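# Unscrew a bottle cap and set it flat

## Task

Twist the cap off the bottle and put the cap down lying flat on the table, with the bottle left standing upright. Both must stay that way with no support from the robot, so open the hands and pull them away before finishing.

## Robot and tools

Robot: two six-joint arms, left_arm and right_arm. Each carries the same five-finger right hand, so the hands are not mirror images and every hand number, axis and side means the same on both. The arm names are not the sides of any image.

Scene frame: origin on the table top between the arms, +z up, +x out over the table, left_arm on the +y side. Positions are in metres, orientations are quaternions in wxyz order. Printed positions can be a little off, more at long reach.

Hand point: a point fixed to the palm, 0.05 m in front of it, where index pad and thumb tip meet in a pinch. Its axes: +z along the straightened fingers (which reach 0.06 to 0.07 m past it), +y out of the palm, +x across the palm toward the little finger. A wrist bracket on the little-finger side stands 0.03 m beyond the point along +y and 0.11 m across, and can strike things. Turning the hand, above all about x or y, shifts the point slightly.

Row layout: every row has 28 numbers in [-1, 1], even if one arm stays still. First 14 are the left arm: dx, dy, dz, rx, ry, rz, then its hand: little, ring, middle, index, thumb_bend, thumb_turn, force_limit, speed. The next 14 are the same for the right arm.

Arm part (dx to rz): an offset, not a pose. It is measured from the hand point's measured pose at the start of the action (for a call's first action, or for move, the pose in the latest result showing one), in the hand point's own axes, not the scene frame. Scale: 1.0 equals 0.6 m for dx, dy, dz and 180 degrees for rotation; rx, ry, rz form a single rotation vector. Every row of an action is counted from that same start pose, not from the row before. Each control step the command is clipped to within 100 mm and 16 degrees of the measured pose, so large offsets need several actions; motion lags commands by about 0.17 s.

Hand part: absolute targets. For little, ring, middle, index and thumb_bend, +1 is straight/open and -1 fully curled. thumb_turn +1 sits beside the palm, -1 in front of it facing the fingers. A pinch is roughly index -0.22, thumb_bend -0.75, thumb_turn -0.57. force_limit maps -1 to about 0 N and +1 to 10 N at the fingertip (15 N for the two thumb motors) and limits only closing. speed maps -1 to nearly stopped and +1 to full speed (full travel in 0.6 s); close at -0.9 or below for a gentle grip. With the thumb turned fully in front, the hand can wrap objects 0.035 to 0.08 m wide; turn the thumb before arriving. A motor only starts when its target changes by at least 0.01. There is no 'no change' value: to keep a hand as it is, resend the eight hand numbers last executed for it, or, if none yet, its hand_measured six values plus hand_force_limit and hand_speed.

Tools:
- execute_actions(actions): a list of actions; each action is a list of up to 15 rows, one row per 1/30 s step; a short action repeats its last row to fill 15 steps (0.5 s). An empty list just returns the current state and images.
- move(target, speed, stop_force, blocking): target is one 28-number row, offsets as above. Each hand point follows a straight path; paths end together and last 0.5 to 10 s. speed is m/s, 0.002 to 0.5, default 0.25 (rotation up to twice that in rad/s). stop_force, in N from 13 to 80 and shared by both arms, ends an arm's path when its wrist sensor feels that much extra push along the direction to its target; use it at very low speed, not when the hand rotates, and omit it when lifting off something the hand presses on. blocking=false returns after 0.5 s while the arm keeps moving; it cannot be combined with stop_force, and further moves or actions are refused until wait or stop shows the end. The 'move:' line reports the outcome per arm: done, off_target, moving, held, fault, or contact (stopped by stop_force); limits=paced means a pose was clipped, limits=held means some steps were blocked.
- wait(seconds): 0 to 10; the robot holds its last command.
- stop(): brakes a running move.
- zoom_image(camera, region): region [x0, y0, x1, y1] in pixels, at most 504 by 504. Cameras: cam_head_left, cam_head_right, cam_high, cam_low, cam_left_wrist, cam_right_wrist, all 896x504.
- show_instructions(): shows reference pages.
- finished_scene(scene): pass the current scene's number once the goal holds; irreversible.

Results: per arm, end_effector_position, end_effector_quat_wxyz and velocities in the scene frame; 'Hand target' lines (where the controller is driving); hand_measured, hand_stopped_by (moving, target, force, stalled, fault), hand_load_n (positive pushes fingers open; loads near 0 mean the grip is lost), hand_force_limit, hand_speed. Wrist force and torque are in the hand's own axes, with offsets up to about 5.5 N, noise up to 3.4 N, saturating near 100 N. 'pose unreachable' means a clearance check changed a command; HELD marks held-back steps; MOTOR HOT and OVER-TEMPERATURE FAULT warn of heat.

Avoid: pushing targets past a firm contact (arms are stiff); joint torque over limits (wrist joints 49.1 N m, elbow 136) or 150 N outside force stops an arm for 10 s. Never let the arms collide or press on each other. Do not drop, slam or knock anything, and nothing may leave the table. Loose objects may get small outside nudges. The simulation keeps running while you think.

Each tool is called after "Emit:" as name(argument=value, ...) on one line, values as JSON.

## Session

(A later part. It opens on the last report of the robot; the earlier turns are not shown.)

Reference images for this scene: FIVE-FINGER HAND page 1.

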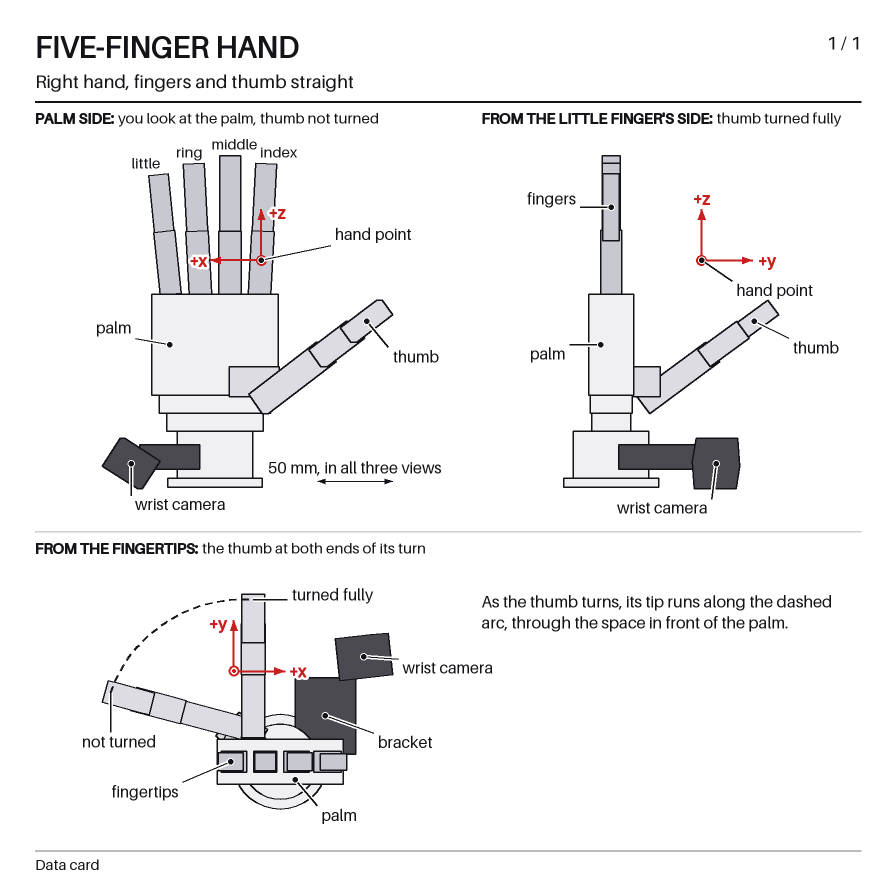

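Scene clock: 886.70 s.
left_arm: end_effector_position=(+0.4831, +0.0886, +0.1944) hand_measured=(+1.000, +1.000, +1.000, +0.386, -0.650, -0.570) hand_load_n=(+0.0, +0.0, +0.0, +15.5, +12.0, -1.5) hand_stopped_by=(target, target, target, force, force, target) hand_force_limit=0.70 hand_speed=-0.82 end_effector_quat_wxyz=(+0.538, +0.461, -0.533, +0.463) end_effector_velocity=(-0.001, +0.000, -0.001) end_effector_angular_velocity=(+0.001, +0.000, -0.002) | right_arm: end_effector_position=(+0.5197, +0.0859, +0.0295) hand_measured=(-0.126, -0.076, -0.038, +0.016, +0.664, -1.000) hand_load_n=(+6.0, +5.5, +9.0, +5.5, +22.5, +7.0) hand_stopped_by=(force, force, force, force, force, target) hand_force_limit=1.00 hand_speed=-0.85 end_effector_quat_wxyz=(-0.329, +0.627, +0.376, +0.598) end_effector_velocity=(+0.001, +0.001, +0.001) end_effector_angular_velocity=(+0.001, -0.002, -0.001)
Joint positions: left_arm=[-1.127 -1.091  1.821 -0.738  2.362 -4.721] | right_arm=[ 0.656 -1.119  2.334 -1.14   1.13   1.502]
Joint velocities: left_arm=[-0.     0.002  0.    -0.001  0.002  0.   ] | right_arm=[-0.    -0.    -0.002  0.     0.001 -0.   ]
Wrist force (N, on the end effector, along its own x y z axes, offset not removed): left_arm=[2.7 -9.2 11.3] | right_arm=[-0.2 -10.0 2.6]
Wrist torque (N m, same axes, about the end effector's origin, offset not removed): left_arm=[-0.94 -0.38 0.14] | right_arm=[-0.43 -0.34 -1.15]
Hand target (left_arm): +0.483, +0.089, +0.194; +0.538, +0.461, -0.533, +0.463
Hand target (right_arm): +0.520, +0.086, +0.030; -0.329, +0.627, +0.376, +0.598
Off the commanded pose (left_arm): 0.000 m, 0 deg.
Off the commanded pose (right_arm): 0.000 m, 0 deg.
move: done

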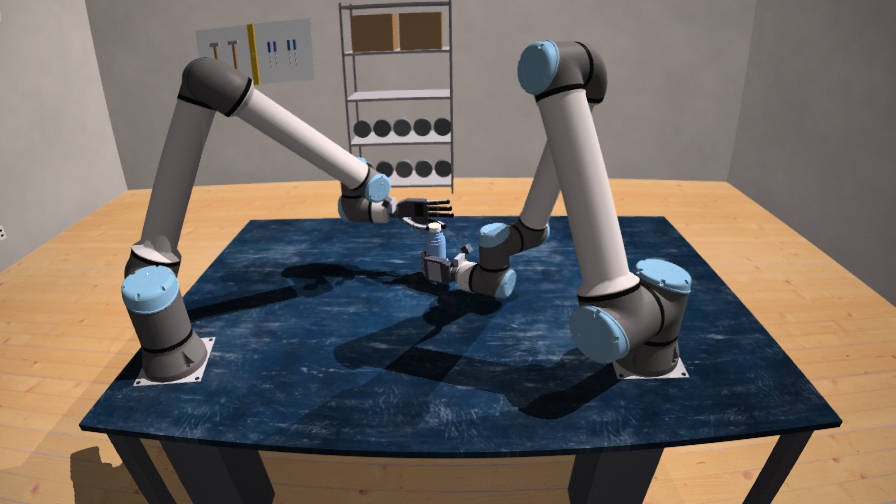

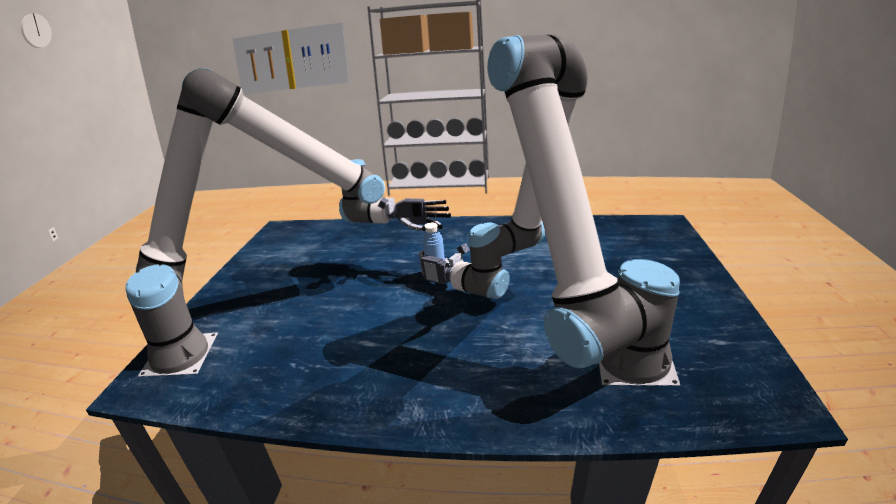

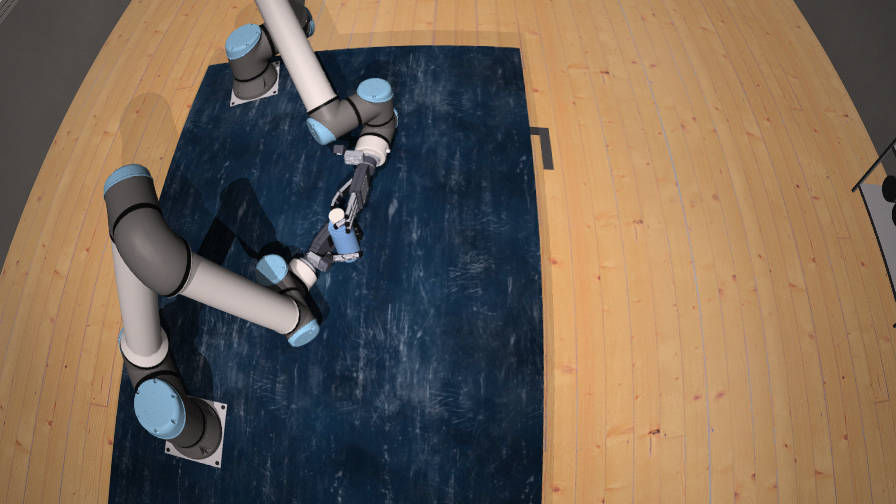

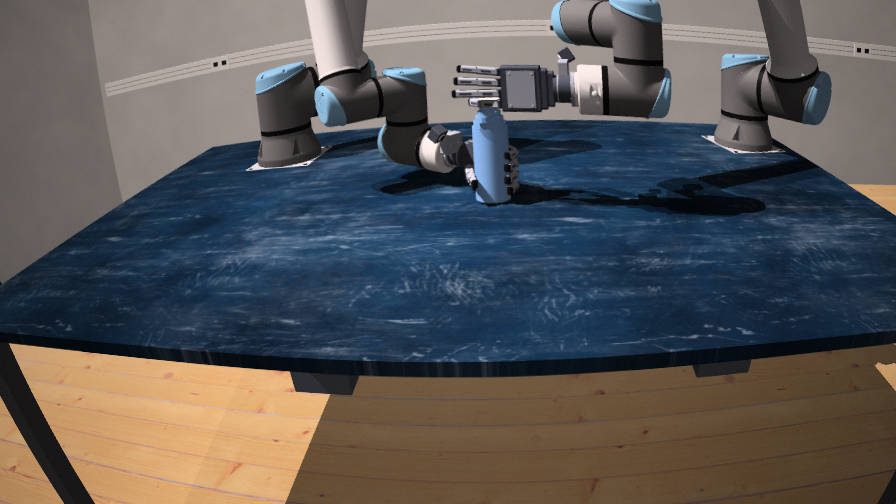

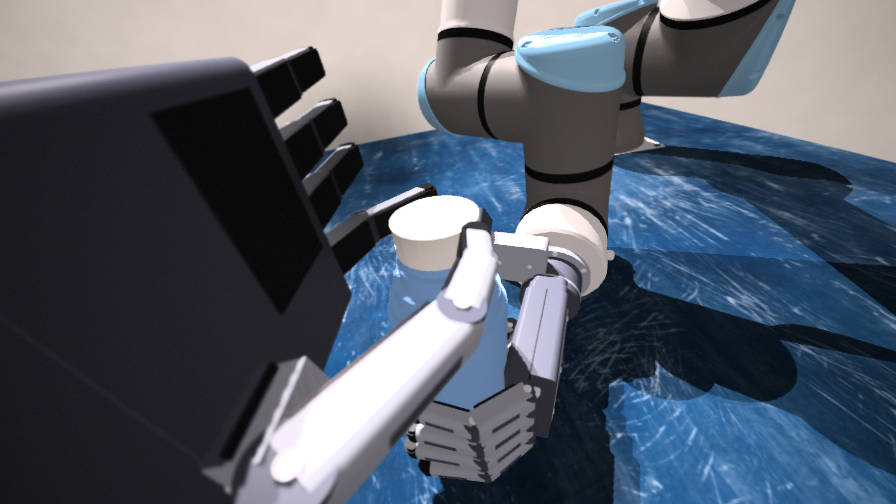

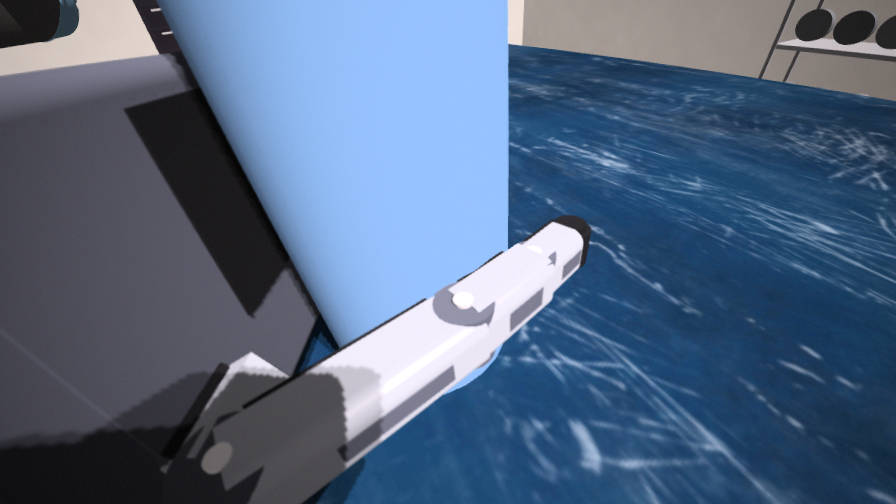

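Emit:
move(target=[0.0006,0.009,0.0178,0.189,0,0,1,1,1,-0.55,-0.9,-0.57,0.7,-0.82,0,0,0,0,0,0,-1,-1,-1,-0.98,-0.4,-1,1,-0.85], speed=0.3)

Emit:
move(target=[0.0006,0.009,0.0173,0.189,0,0,1,1,1,-0.55,-0.9,-0.57,0.7,-0.82,0,0,0,0,0,0,-1,-1,-1,-0.98,-0.4,-1,1,-0.85], speed=0.3)

Scene clock: 900.10 s.
left_arm: end_effector_position=(+0.4760, +0.0790, +0.1951) hand_measured=(+1.000, +1.000, +1.000, +0.388, -0.650, -0.570) hand_load_n=(+0.0, +0.0, +0.0, +15.0, +11.5, -1.5) hand_stopped_by=(target, target, target, force, force, target) hand_force_limit=0.70 hand_speed=-0.82 end_effector_quat_wxyz=(+0.380, +0.598, -0.375, +0.598) end_effector_velocity=(+0.000, -0.001, -0.000) end_effector_angular_velocity=(-0.001, +0.000, +0.013) | right_arm: end_effector_position=(+0.5197, +0.0860, +0.0295) hand_measured=(-0.126, -0.076, -0.038, +0.016, +0.664, -1.000) hand_load_n=(+5.5, +5.5, +9.5, +6.5, +22.0, +7.5) hand_stopped_by=(force, force, force, force, force, target) hand_force_limit=1.00 hand_speed=-0.85 end_effector_quat_wxyz=(-0.329, +0.627, +0.376, +0.598) end_effector_velocity=(+0.002, +0.001, +0.002) end_effector_angular_velocity=(+0.002, -0.002, -0.001)
Joint positions: left_arm=[-1.348 -1.249  2.069 -0.825  1.55  -4.718] | right_arm=[ 0.656 -1.119  2.334 -1.14   1.13   1.502]
Joint velocities: left_arm=[-0.006 -0.001  0.002 -0.002 -0.019 -0.   ] | right_arm=[ 0.    -0.001 -0.002  0.     0.001  0.001]
Wrist force (N, on the end effector, along its own x y z axes, offset not removed): left_arm=[-1.3 -2.3 7.2] | right_arm=[-0.8 -7.0 -5.5]
Wrist torque (N m, same axes, about the end effector's origin, offset not removed): left_arm=[0.17 0.04 0.11] | right_arm=[0.20 0.50 -1.27]
Hand target (left_arm): +0.476, +0.079, +0.195; +0.380, +0.598, -0.374, +0.599
Hand target (right_arm): +0.520, +0.086, +0.030; -0.329, +0.627, +0.376, +0.598
Off the commanded pose (left_arm): 0.000 m, 0 deg.
Off the commanded pose (right_arm): 0.000 m, 0 deg.
move: done

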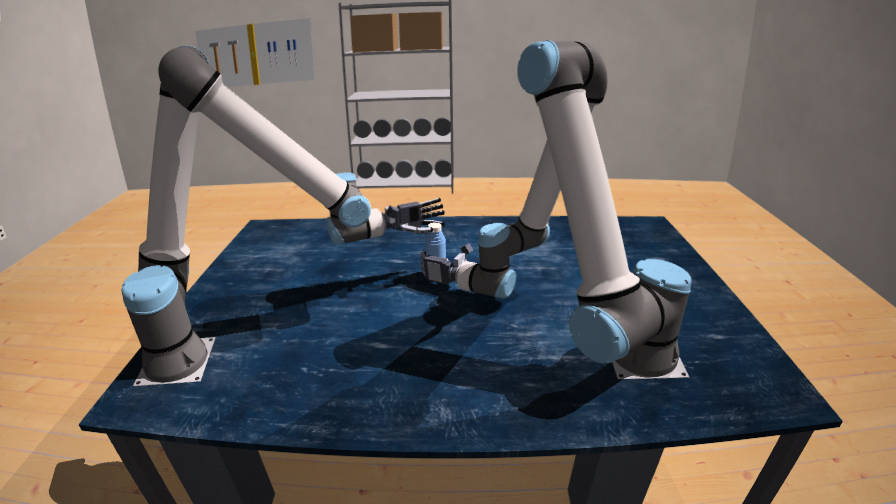

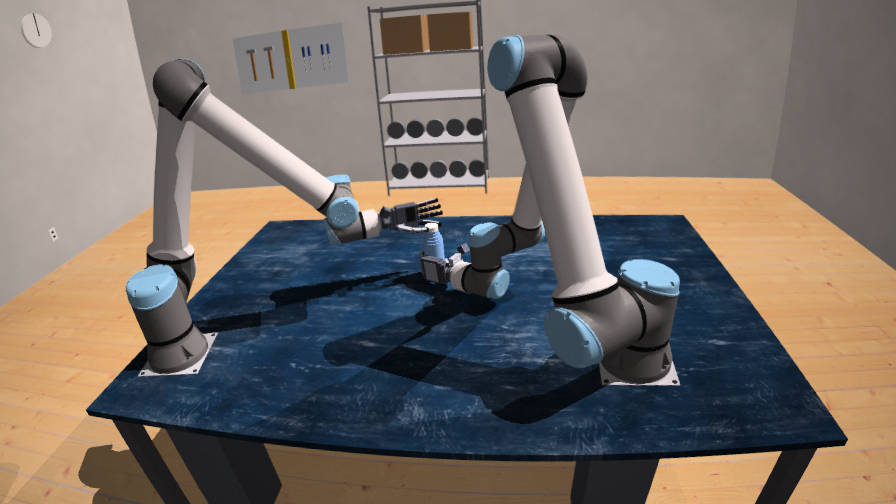

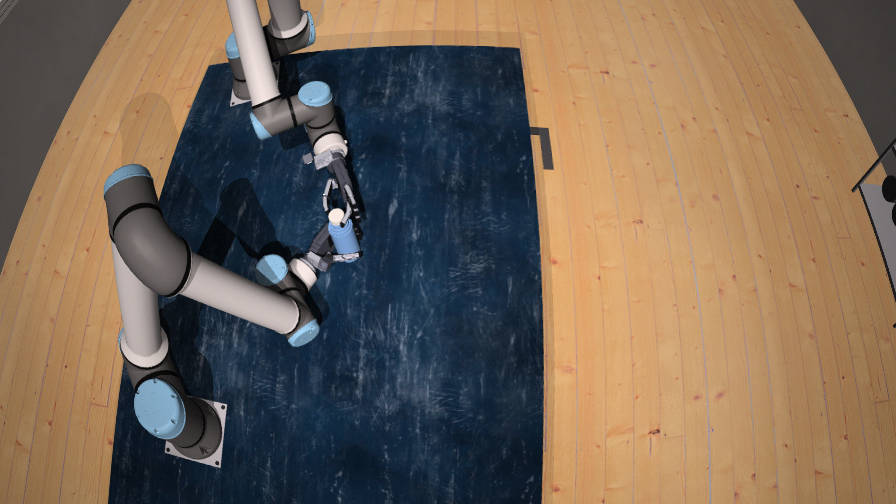

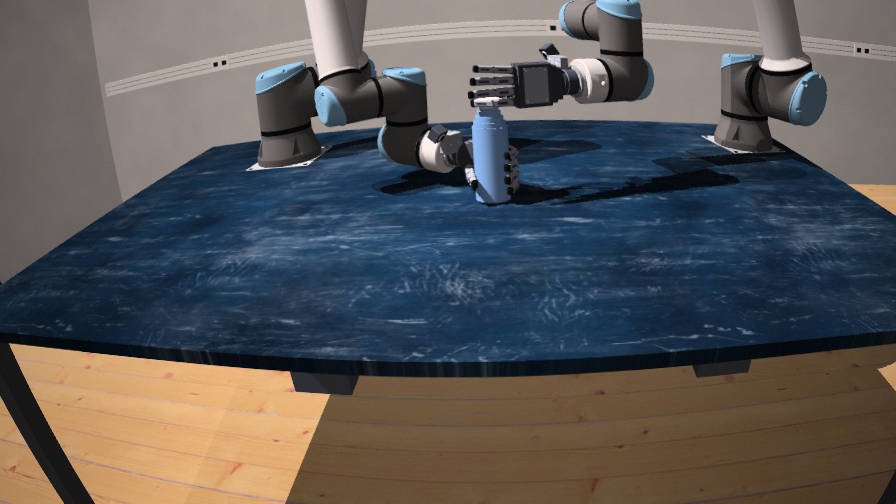

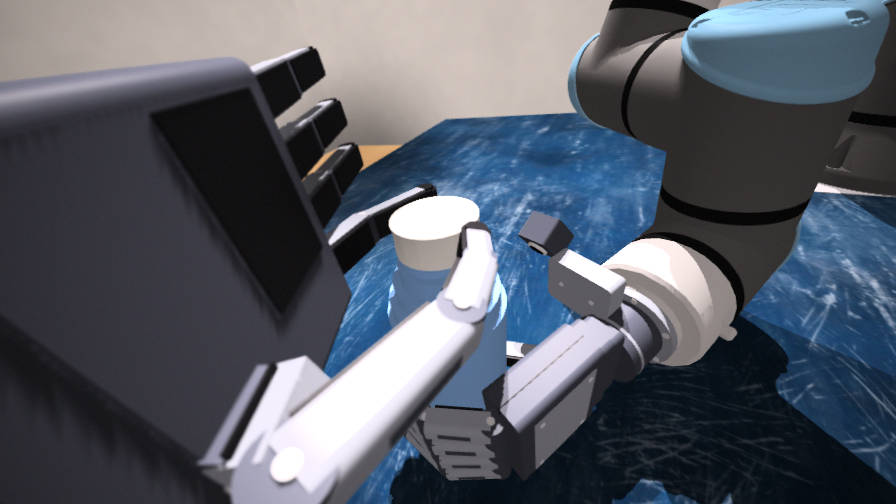

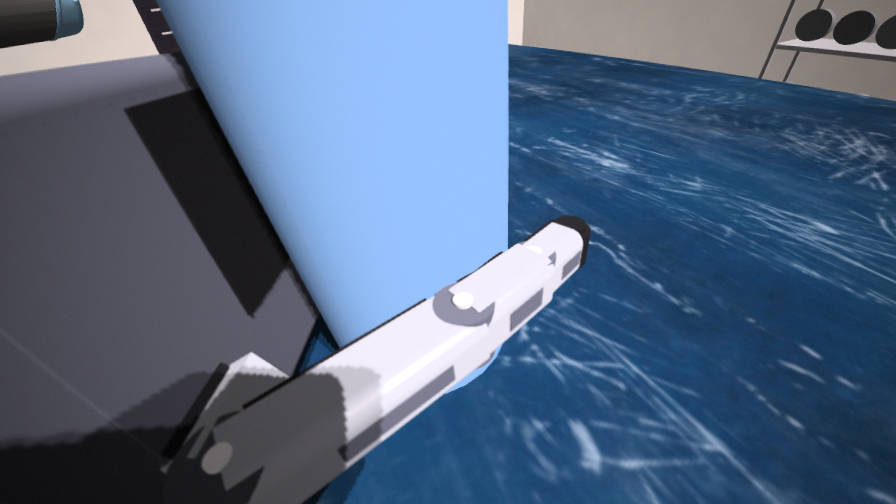

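Scene clock: 901.67 s.
left_arm: end_effector_position=(+0.4752, +0.0674, +0.1954) hand_measured=(+1.000, +1.000, +1.000, +0.388, -0.650, -0.570) hand_load_n=(+0.0, +0.0, +0.0, +13.0, +13.0, -2.0) hand_stopped_by=(target, target, target, force, force, target) hand_force_limit=0.70 hand_speed=-0.82 end_effector_quat_wxyz=(+0.189, +0.682, -0.183, +0.682) end_effector_velocity=(+0.000, -0.000, -0.001) end_effector_angular_velocity=(+0.001, +0.000, +0.012) | right_arm: end_effector_position=(+0.5197, +0.0859, +0.0295) hand_measured=(-0.126, -0.076, -0.038, +0.016, +0.664, -1.000) hand_load_n=(+2.5, +4.5, +9.5, +7.5, +21.5, +10.5) hand_stopped_by=(force, force, force, force, force, target) hand_force_limit=1.00 hand_speed=-0.85 end_effector_quat_wxyz=(-0.329, +0.627, +0.376, +0.598) end_effector_velocity=(+0.000, +0.000, +0.001) end_effector_angular_velocity=(+0.001, -0.000, +0.000)
Joint positions: left_arm=[-1.622 -1.25   2.067 -0.819  0.684 -4.719] | right_arm=[ 0.656 -1.119  2.334 -1.14   1.13   1.502]
Joint velocities: left_arm=[-0.004  0.002 -0.003  0.002 -0.016 -0.   ] | right_arm=[ 0.    -0.001 -0.001  0.    -0.     0.001]
Wrist force (N, on the end effector, along its own x y z axes, offset not removed): left_arm=[-4.6 -2.2 1.2] | right_arm=[-4.8 -8.0 -3.1]
Wrist torque (N m, same axes, about the end effector's origin, offset not removed): left_arm=[-0.01 0.77 -0.02] | right_arm=[-0.77 0.90 -0.69]
Hand target (left_arm): +0.475, +0.067, +0.195; +0.189, +0.683, -0.183, +0.682
Hand target (right_arm): +0.520, +0.086, +0.030; -0.329, +0.627, +0.376, +0.598
Off the commanded pose (left_arm): 0.000 m, 0 deg.
Off the commanded pose (right_arm): 0.000 m, 0 deg.
move: done

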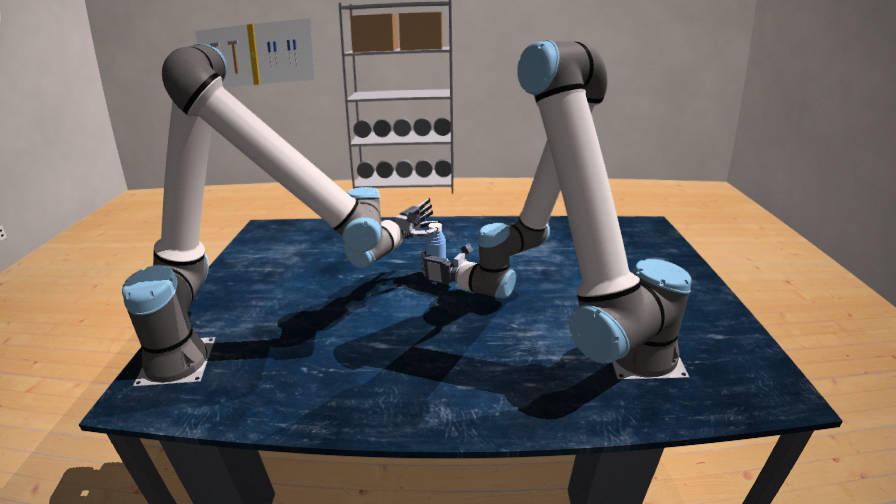

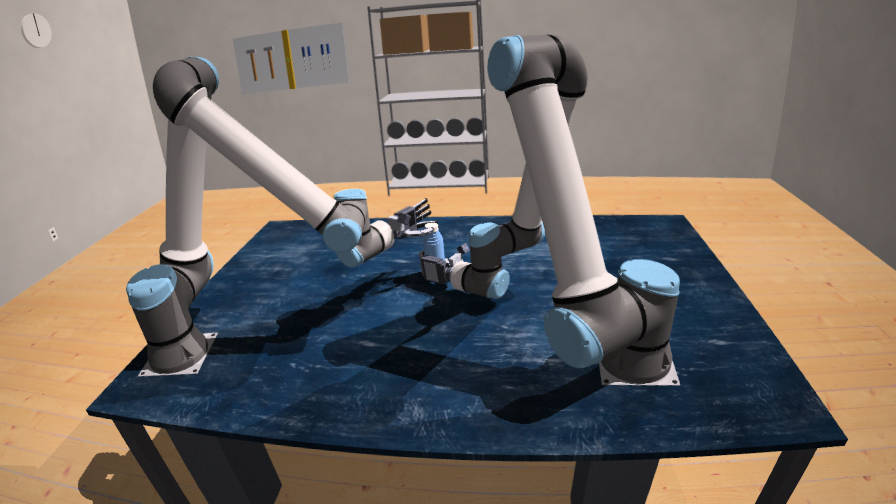

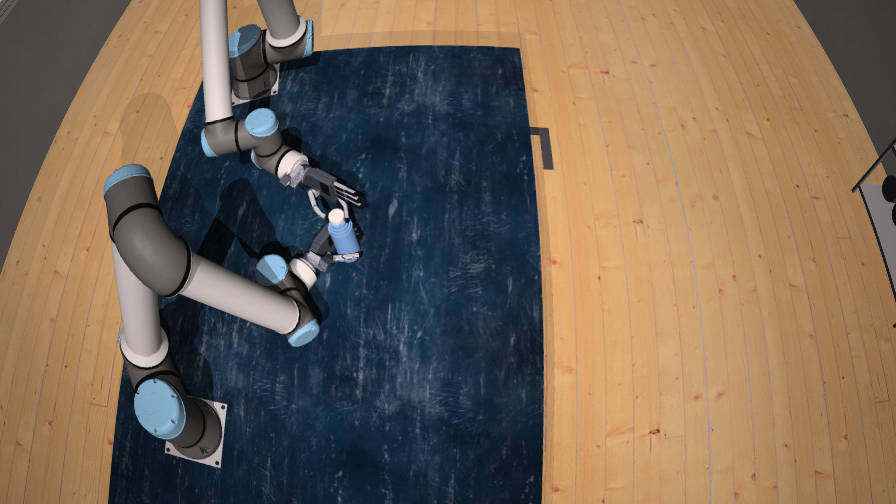

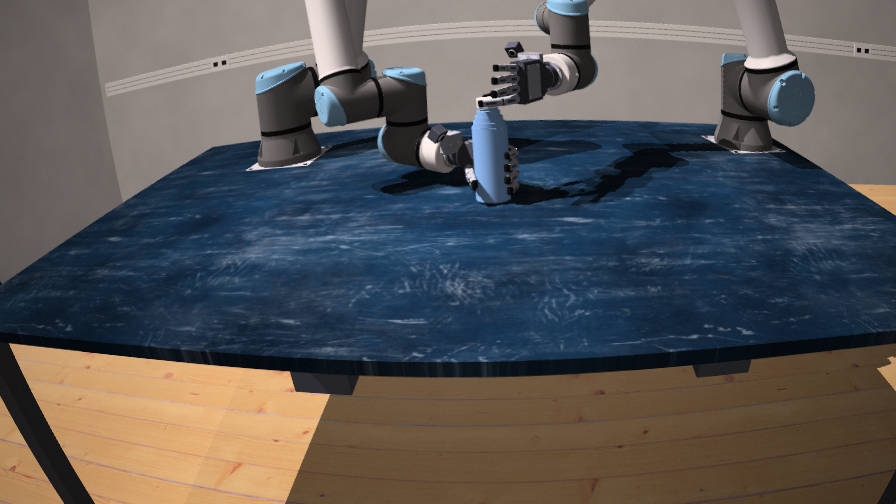

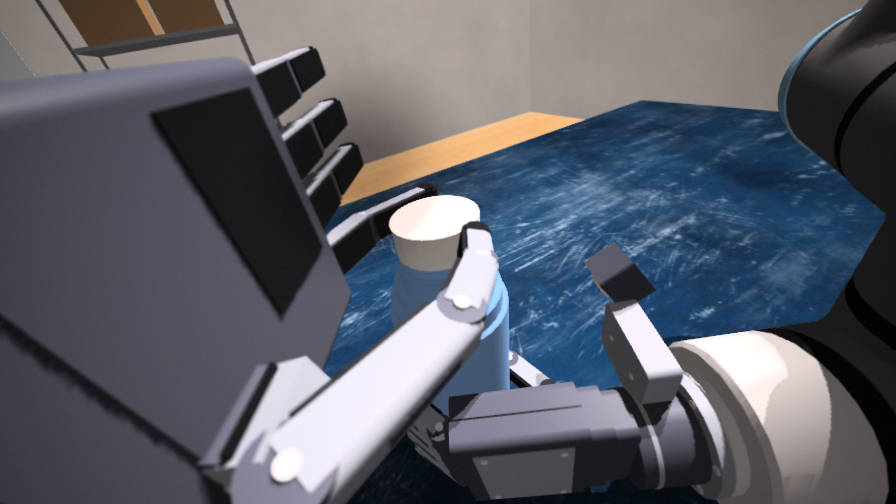

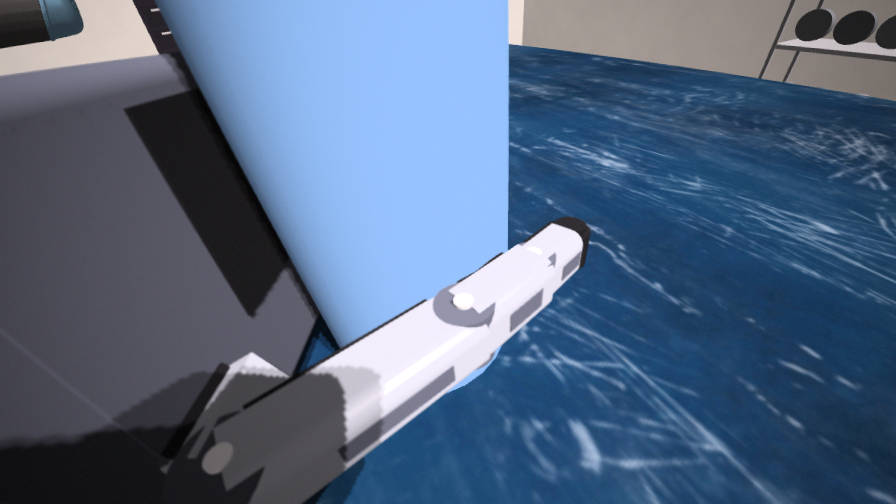

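Emit:
move(target=[0.004,0,0,0,0,0,1,1,1,-0.55,-0.9,-0.57,0.7,-0.82,0,0,0,0,0,0,-1,-1,-1,-0.98,-0.4,-1,1,-0.85], speed=0.005, stop_force=13)

Emit:
zoom_image(camera="cam_low", region=[450,70,550,140])

Scene clock: 906.53 s.
left_arm: end_effector_position=(+0.4751, +0.0674, +0.1976) hand_measured=(+1.000, +1.000, +1.000, +0.388, -0.650, -0.570) hand_load_n=(+0.0, +0.0, +0.0, +13.0, +13.0, -2.0) hand_stopped_by=(target, target, target, force, force, target) hand_force_limit=0.70 hand_speed=-0.82 end_effector_quat_wxyz=(+0.189, +0.682, -0.183, +0.682) end_effector_velocity=(+0.000, -0.001, -0.000) end_effector_angular_velocity=(+0.002, +0.001, -0.001) | right_arm: end_effector_position=(+0.5197, +0.0859, +0.0295) hand_measured=(-0.126, -0.076, -0.038, +0.016, +0.664, -1.000) hand_load_n=(+3.0, +4.5, +9.5, +7.5, +21.5, +10.0) hand_stopped_by=(force, force, force, force, force, target) hand_force_limit=1.00 hand_speed=-0.85 end_effector_quat_wxyz=(-0.329, +0.627, +0.376, +0.598) end_effector_velocity=(-0.000, -0.000, -0.001) end_effector_angular_velocity=(-0.001, +0.000, -0.000)
Joint positions: left_arm=[-1.622 -1.253  2.066 -0.815  0.684 -4.719] | right_arm=[ 0.656 -1.119  2.334 -1.14   1.13   1.502]
Joint velocities: left_arm=[ 0.001  0.    -0.002  0.004  0.002 -0.001] | right_arm=[ 0.     0.001  0.     0.     0.001 -0.001]
Wrist force (N, on the end effector, along its own x y z axes, offset not removed): left_arm=[-5.7 -1.5 6.9] | right_arm=[-4.8 -9.9 -0.1]
Wrist torque (N m, same axes, about the end effector's origin, offset not removed): left_arm=[-0.12 0.71 -0.09] | right_arm=[-1.25 1.05 -1.01]
Hand target (left_arm): +0.475, +0.067, +0.198; +0.189, +0.682, -0.183, +0.682
Hand target (right_arm): +0.520, +0.086, +0.030; -0.329, +0.627, +0.376, +0.598
Off the commanded pose (left_arm): 0.000 m, 0 deg.
Off the commanded pose (right_arm): 0.000 m, 0 deg.
move: done

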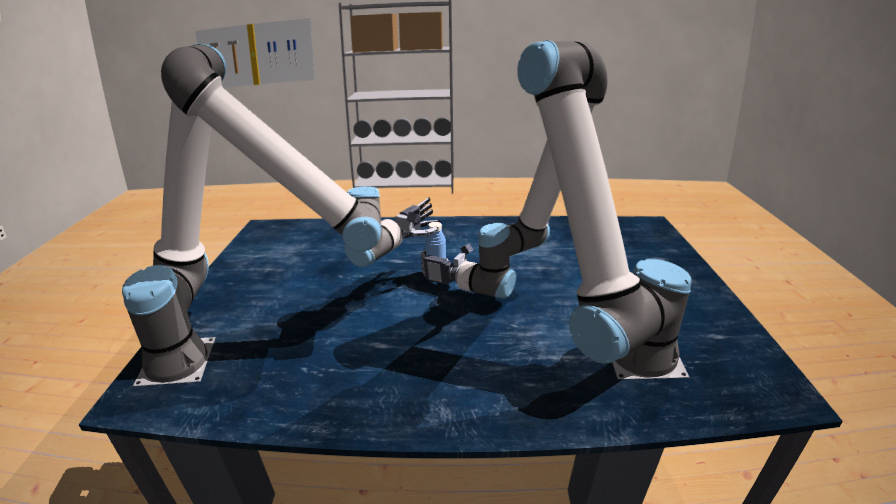

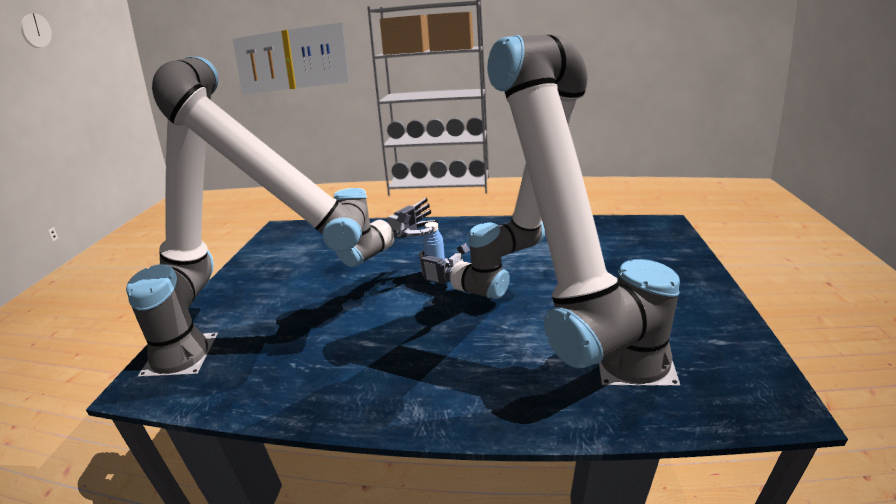

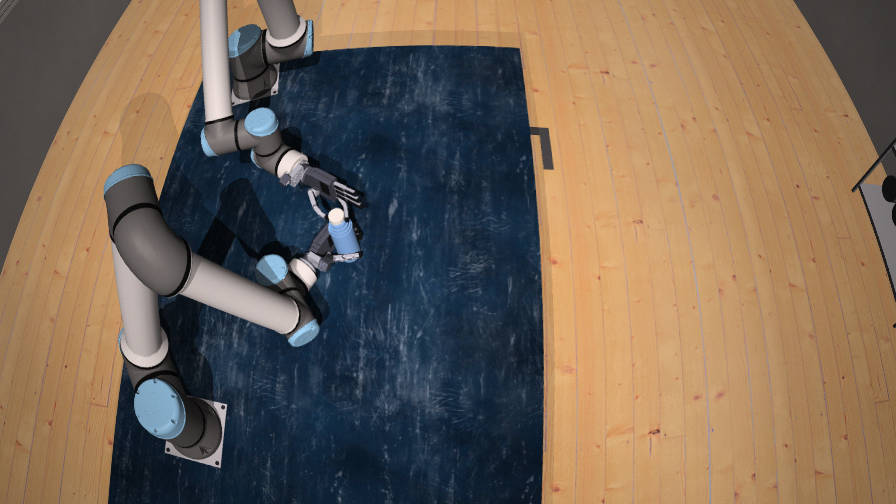

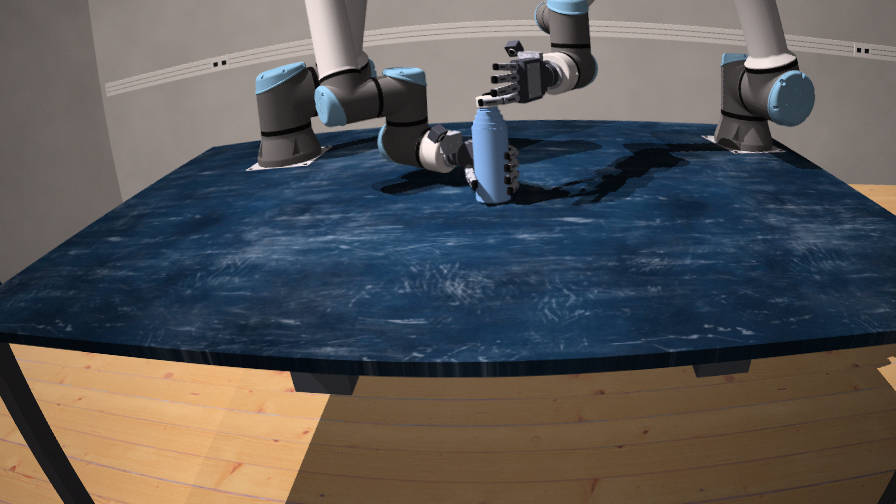

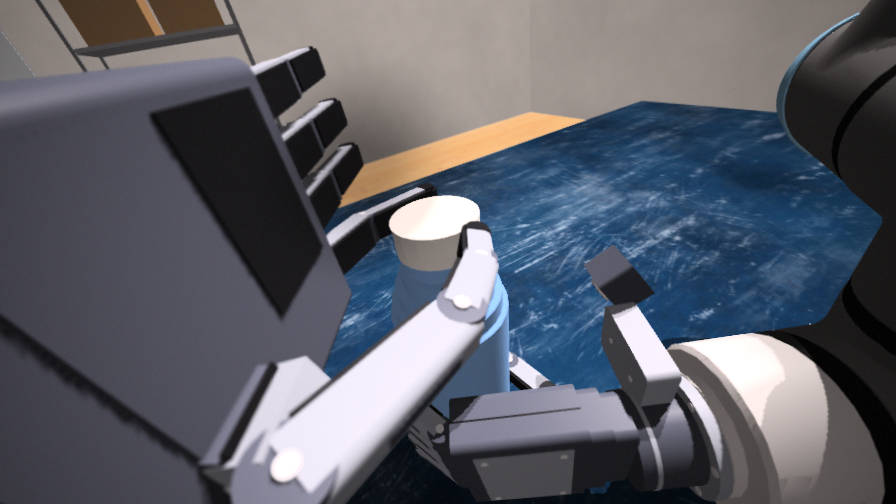

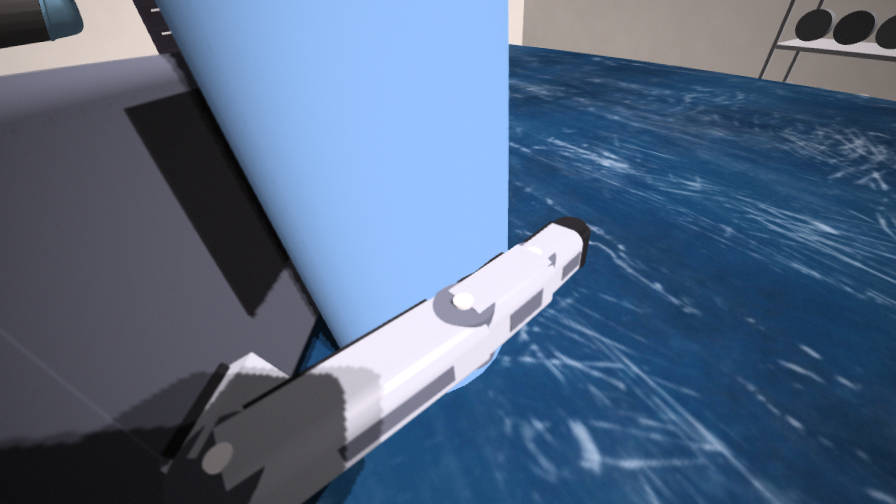

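Region (450, 70, 550, 140) of cam_low's 896x504 image, scaled by 5.040, with more detail than that image has; it fills the top 353 rows of this view, and the rest is white.

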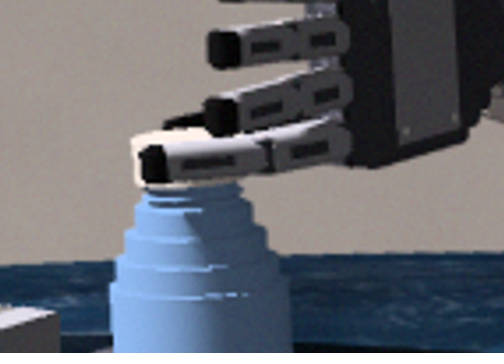

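Emit:
move(target=[0.015,0,0,0,0,0,1,1,1,-0.55,-0.9,-0.57,0.7,-0.82,0,0,0,0,0,0,-1,-1,-1,-0.98,-0.4,-1,1,-0.85], speed=0.008, stop_force=13)

Emit:
zoom_image(camera="cam_low", region=[450,70,550,140])

Scene clock: 923.63 s.
left_arm: end_effector_position=(+0.4752, +0.0674, +0.2065) hand_measured=(+1.000, +1.000, +1.000, +0.388, -0.648, -0.570) hand_load_n=(+0.0, +0.0, +0.0, +11.5, +13.5, -2.5) hand_stopped_by=(target, target, target, force, force, target) hand_force_limit=0.70 hand_speed=-0.82 end_effector_quat_wxyz=(+0.189, +0.682, -0.183, +0.682) end_effector_velocity=(+0.000, -0.000, +0.002) end_effector_angular_velocity=(-0.001, -0.000, -0.000) | right_arm: end_effector_position=(+0.5197, +0.0859, +0.0295) hand_measured=(-0.126, -0.076, -0.038, +0.016, +0.664, -1.000) hand_load_n=(+4.5, +5.5, +10.0, +7.5, +21.5, +9.0) hand_stopped_by=(force, force, force, force, force, target) hand_force_limit=1.00 hand_speed=-0.85 end_effector_quat_wxyz=(-0.329, +0.627, +0.376, +0.598) end_effector_velocity=(-0.000, -0.000, -0.000) end_effector_angular_velocity=(-0.000, +0.001, +0.000)
Joint positions: left_arm=[-1.622 -1.265  2.061 -0.798  0.684 -4.719] | right_arm=[ 0.656 -1.119  2.334 -1.14   1.13   1.502]
Joint velocities: left_arm=[ 0.    -0.002 -0.001  0.002  0.001  0.   ] | right_arm=[-0.  0.  0.  0. -0.  0.]
Wrist force (N, on the end effector, along its own x y z axes, offset not removed): left_arm=[0.3 -4.7 1.3] | right_arm=[3.0 -4.5 -1.9]
Wrist torque (N m, same axes, about the end effector's origin, offset not removed): left_arm=[-0.71 -0.18 -0.08] | right_arm=[-0.50 -0.40 -0.09]
Hand target (left_arm): +0.475, +0.067, +0.207; +0.189, +0.682, -0.183, +0.682
Hand target (right_arm): +0.520, +0.086, +0.030; -0.329, +0.627, +0.376, +0.598
Off the commanded pose (left_arm): 0.000 m, 0 deg.
Off the commanded pose (right_arm): 0.000 m, 0 deg.
move: done

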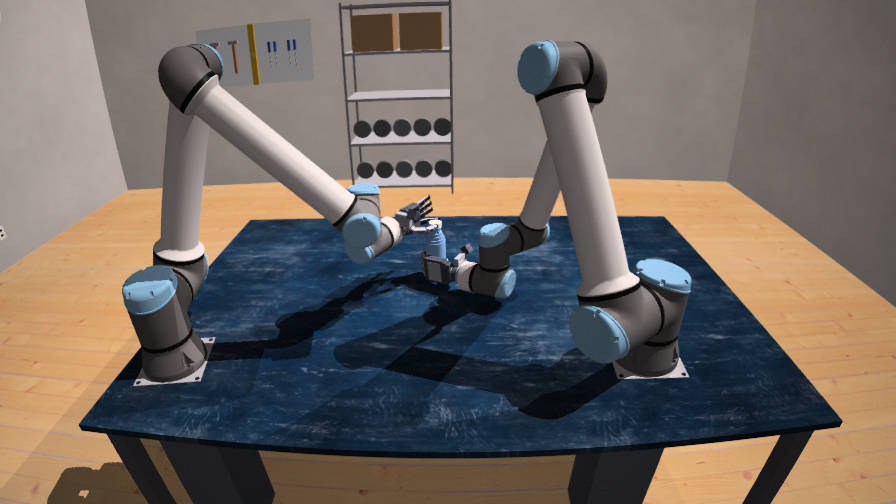

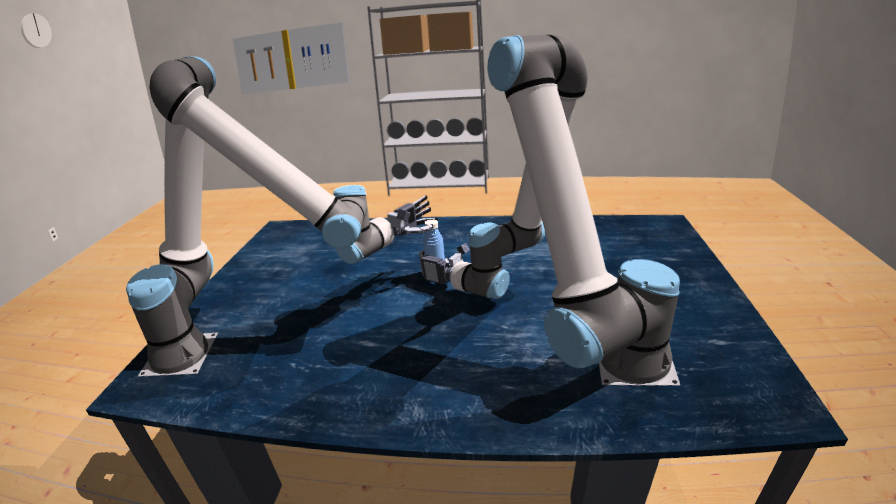

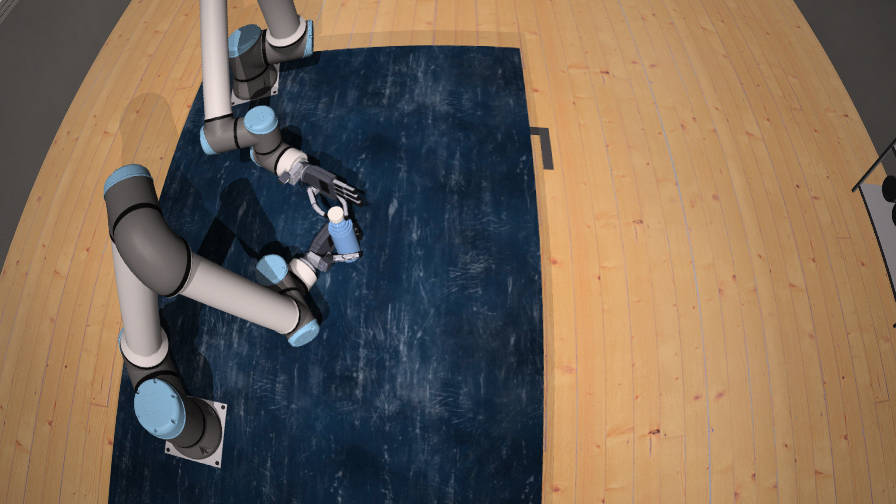

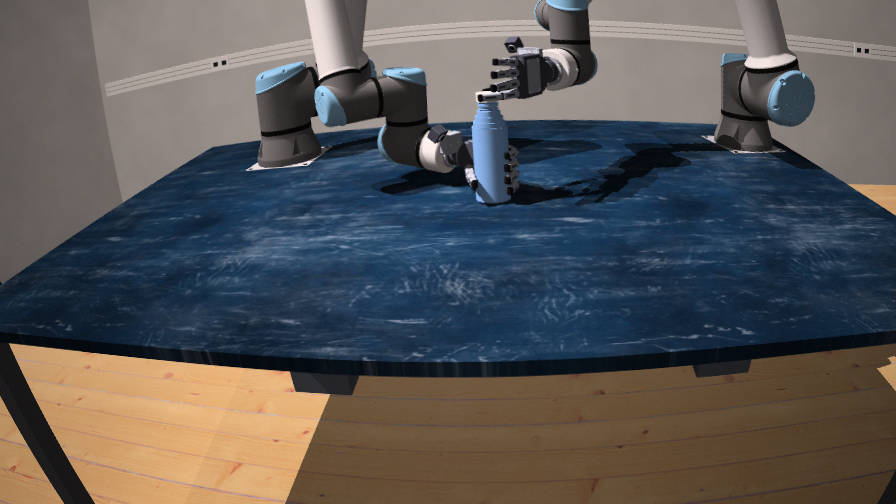

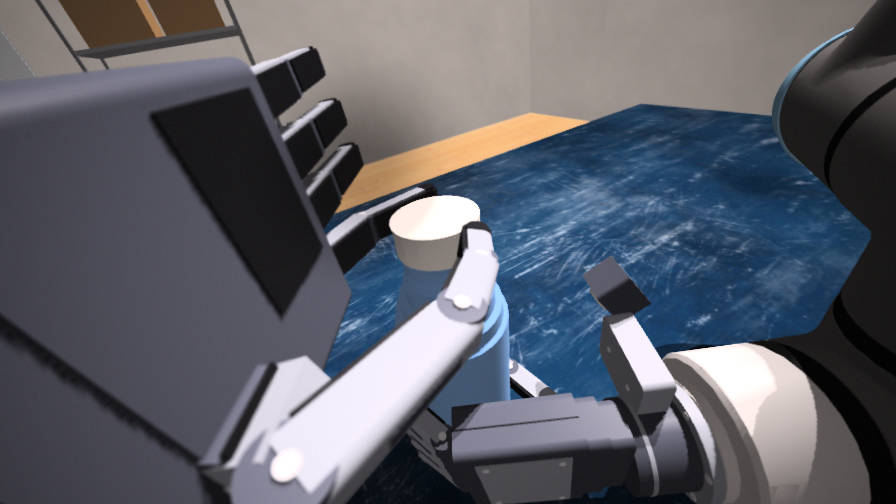

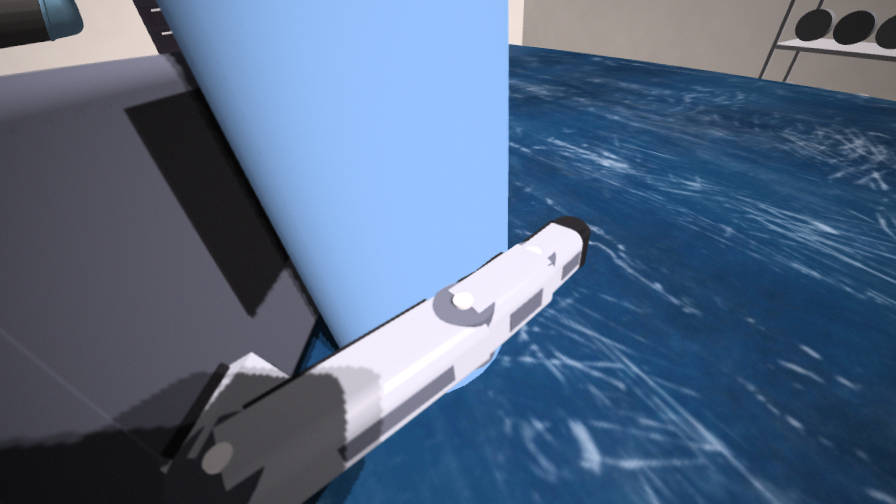

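Region (450, 70, 550, 140) of cam_low's 896x504 image, scaled by 5.040, with more detail than that image has; it fills the top 353 rows of this view, and the rest is white.

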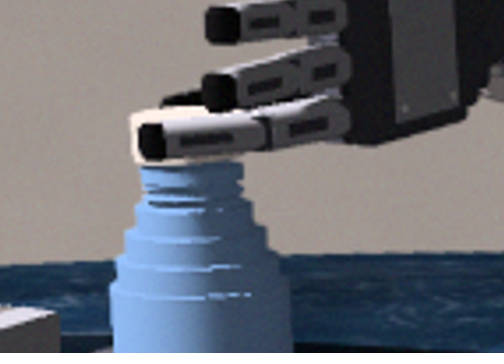

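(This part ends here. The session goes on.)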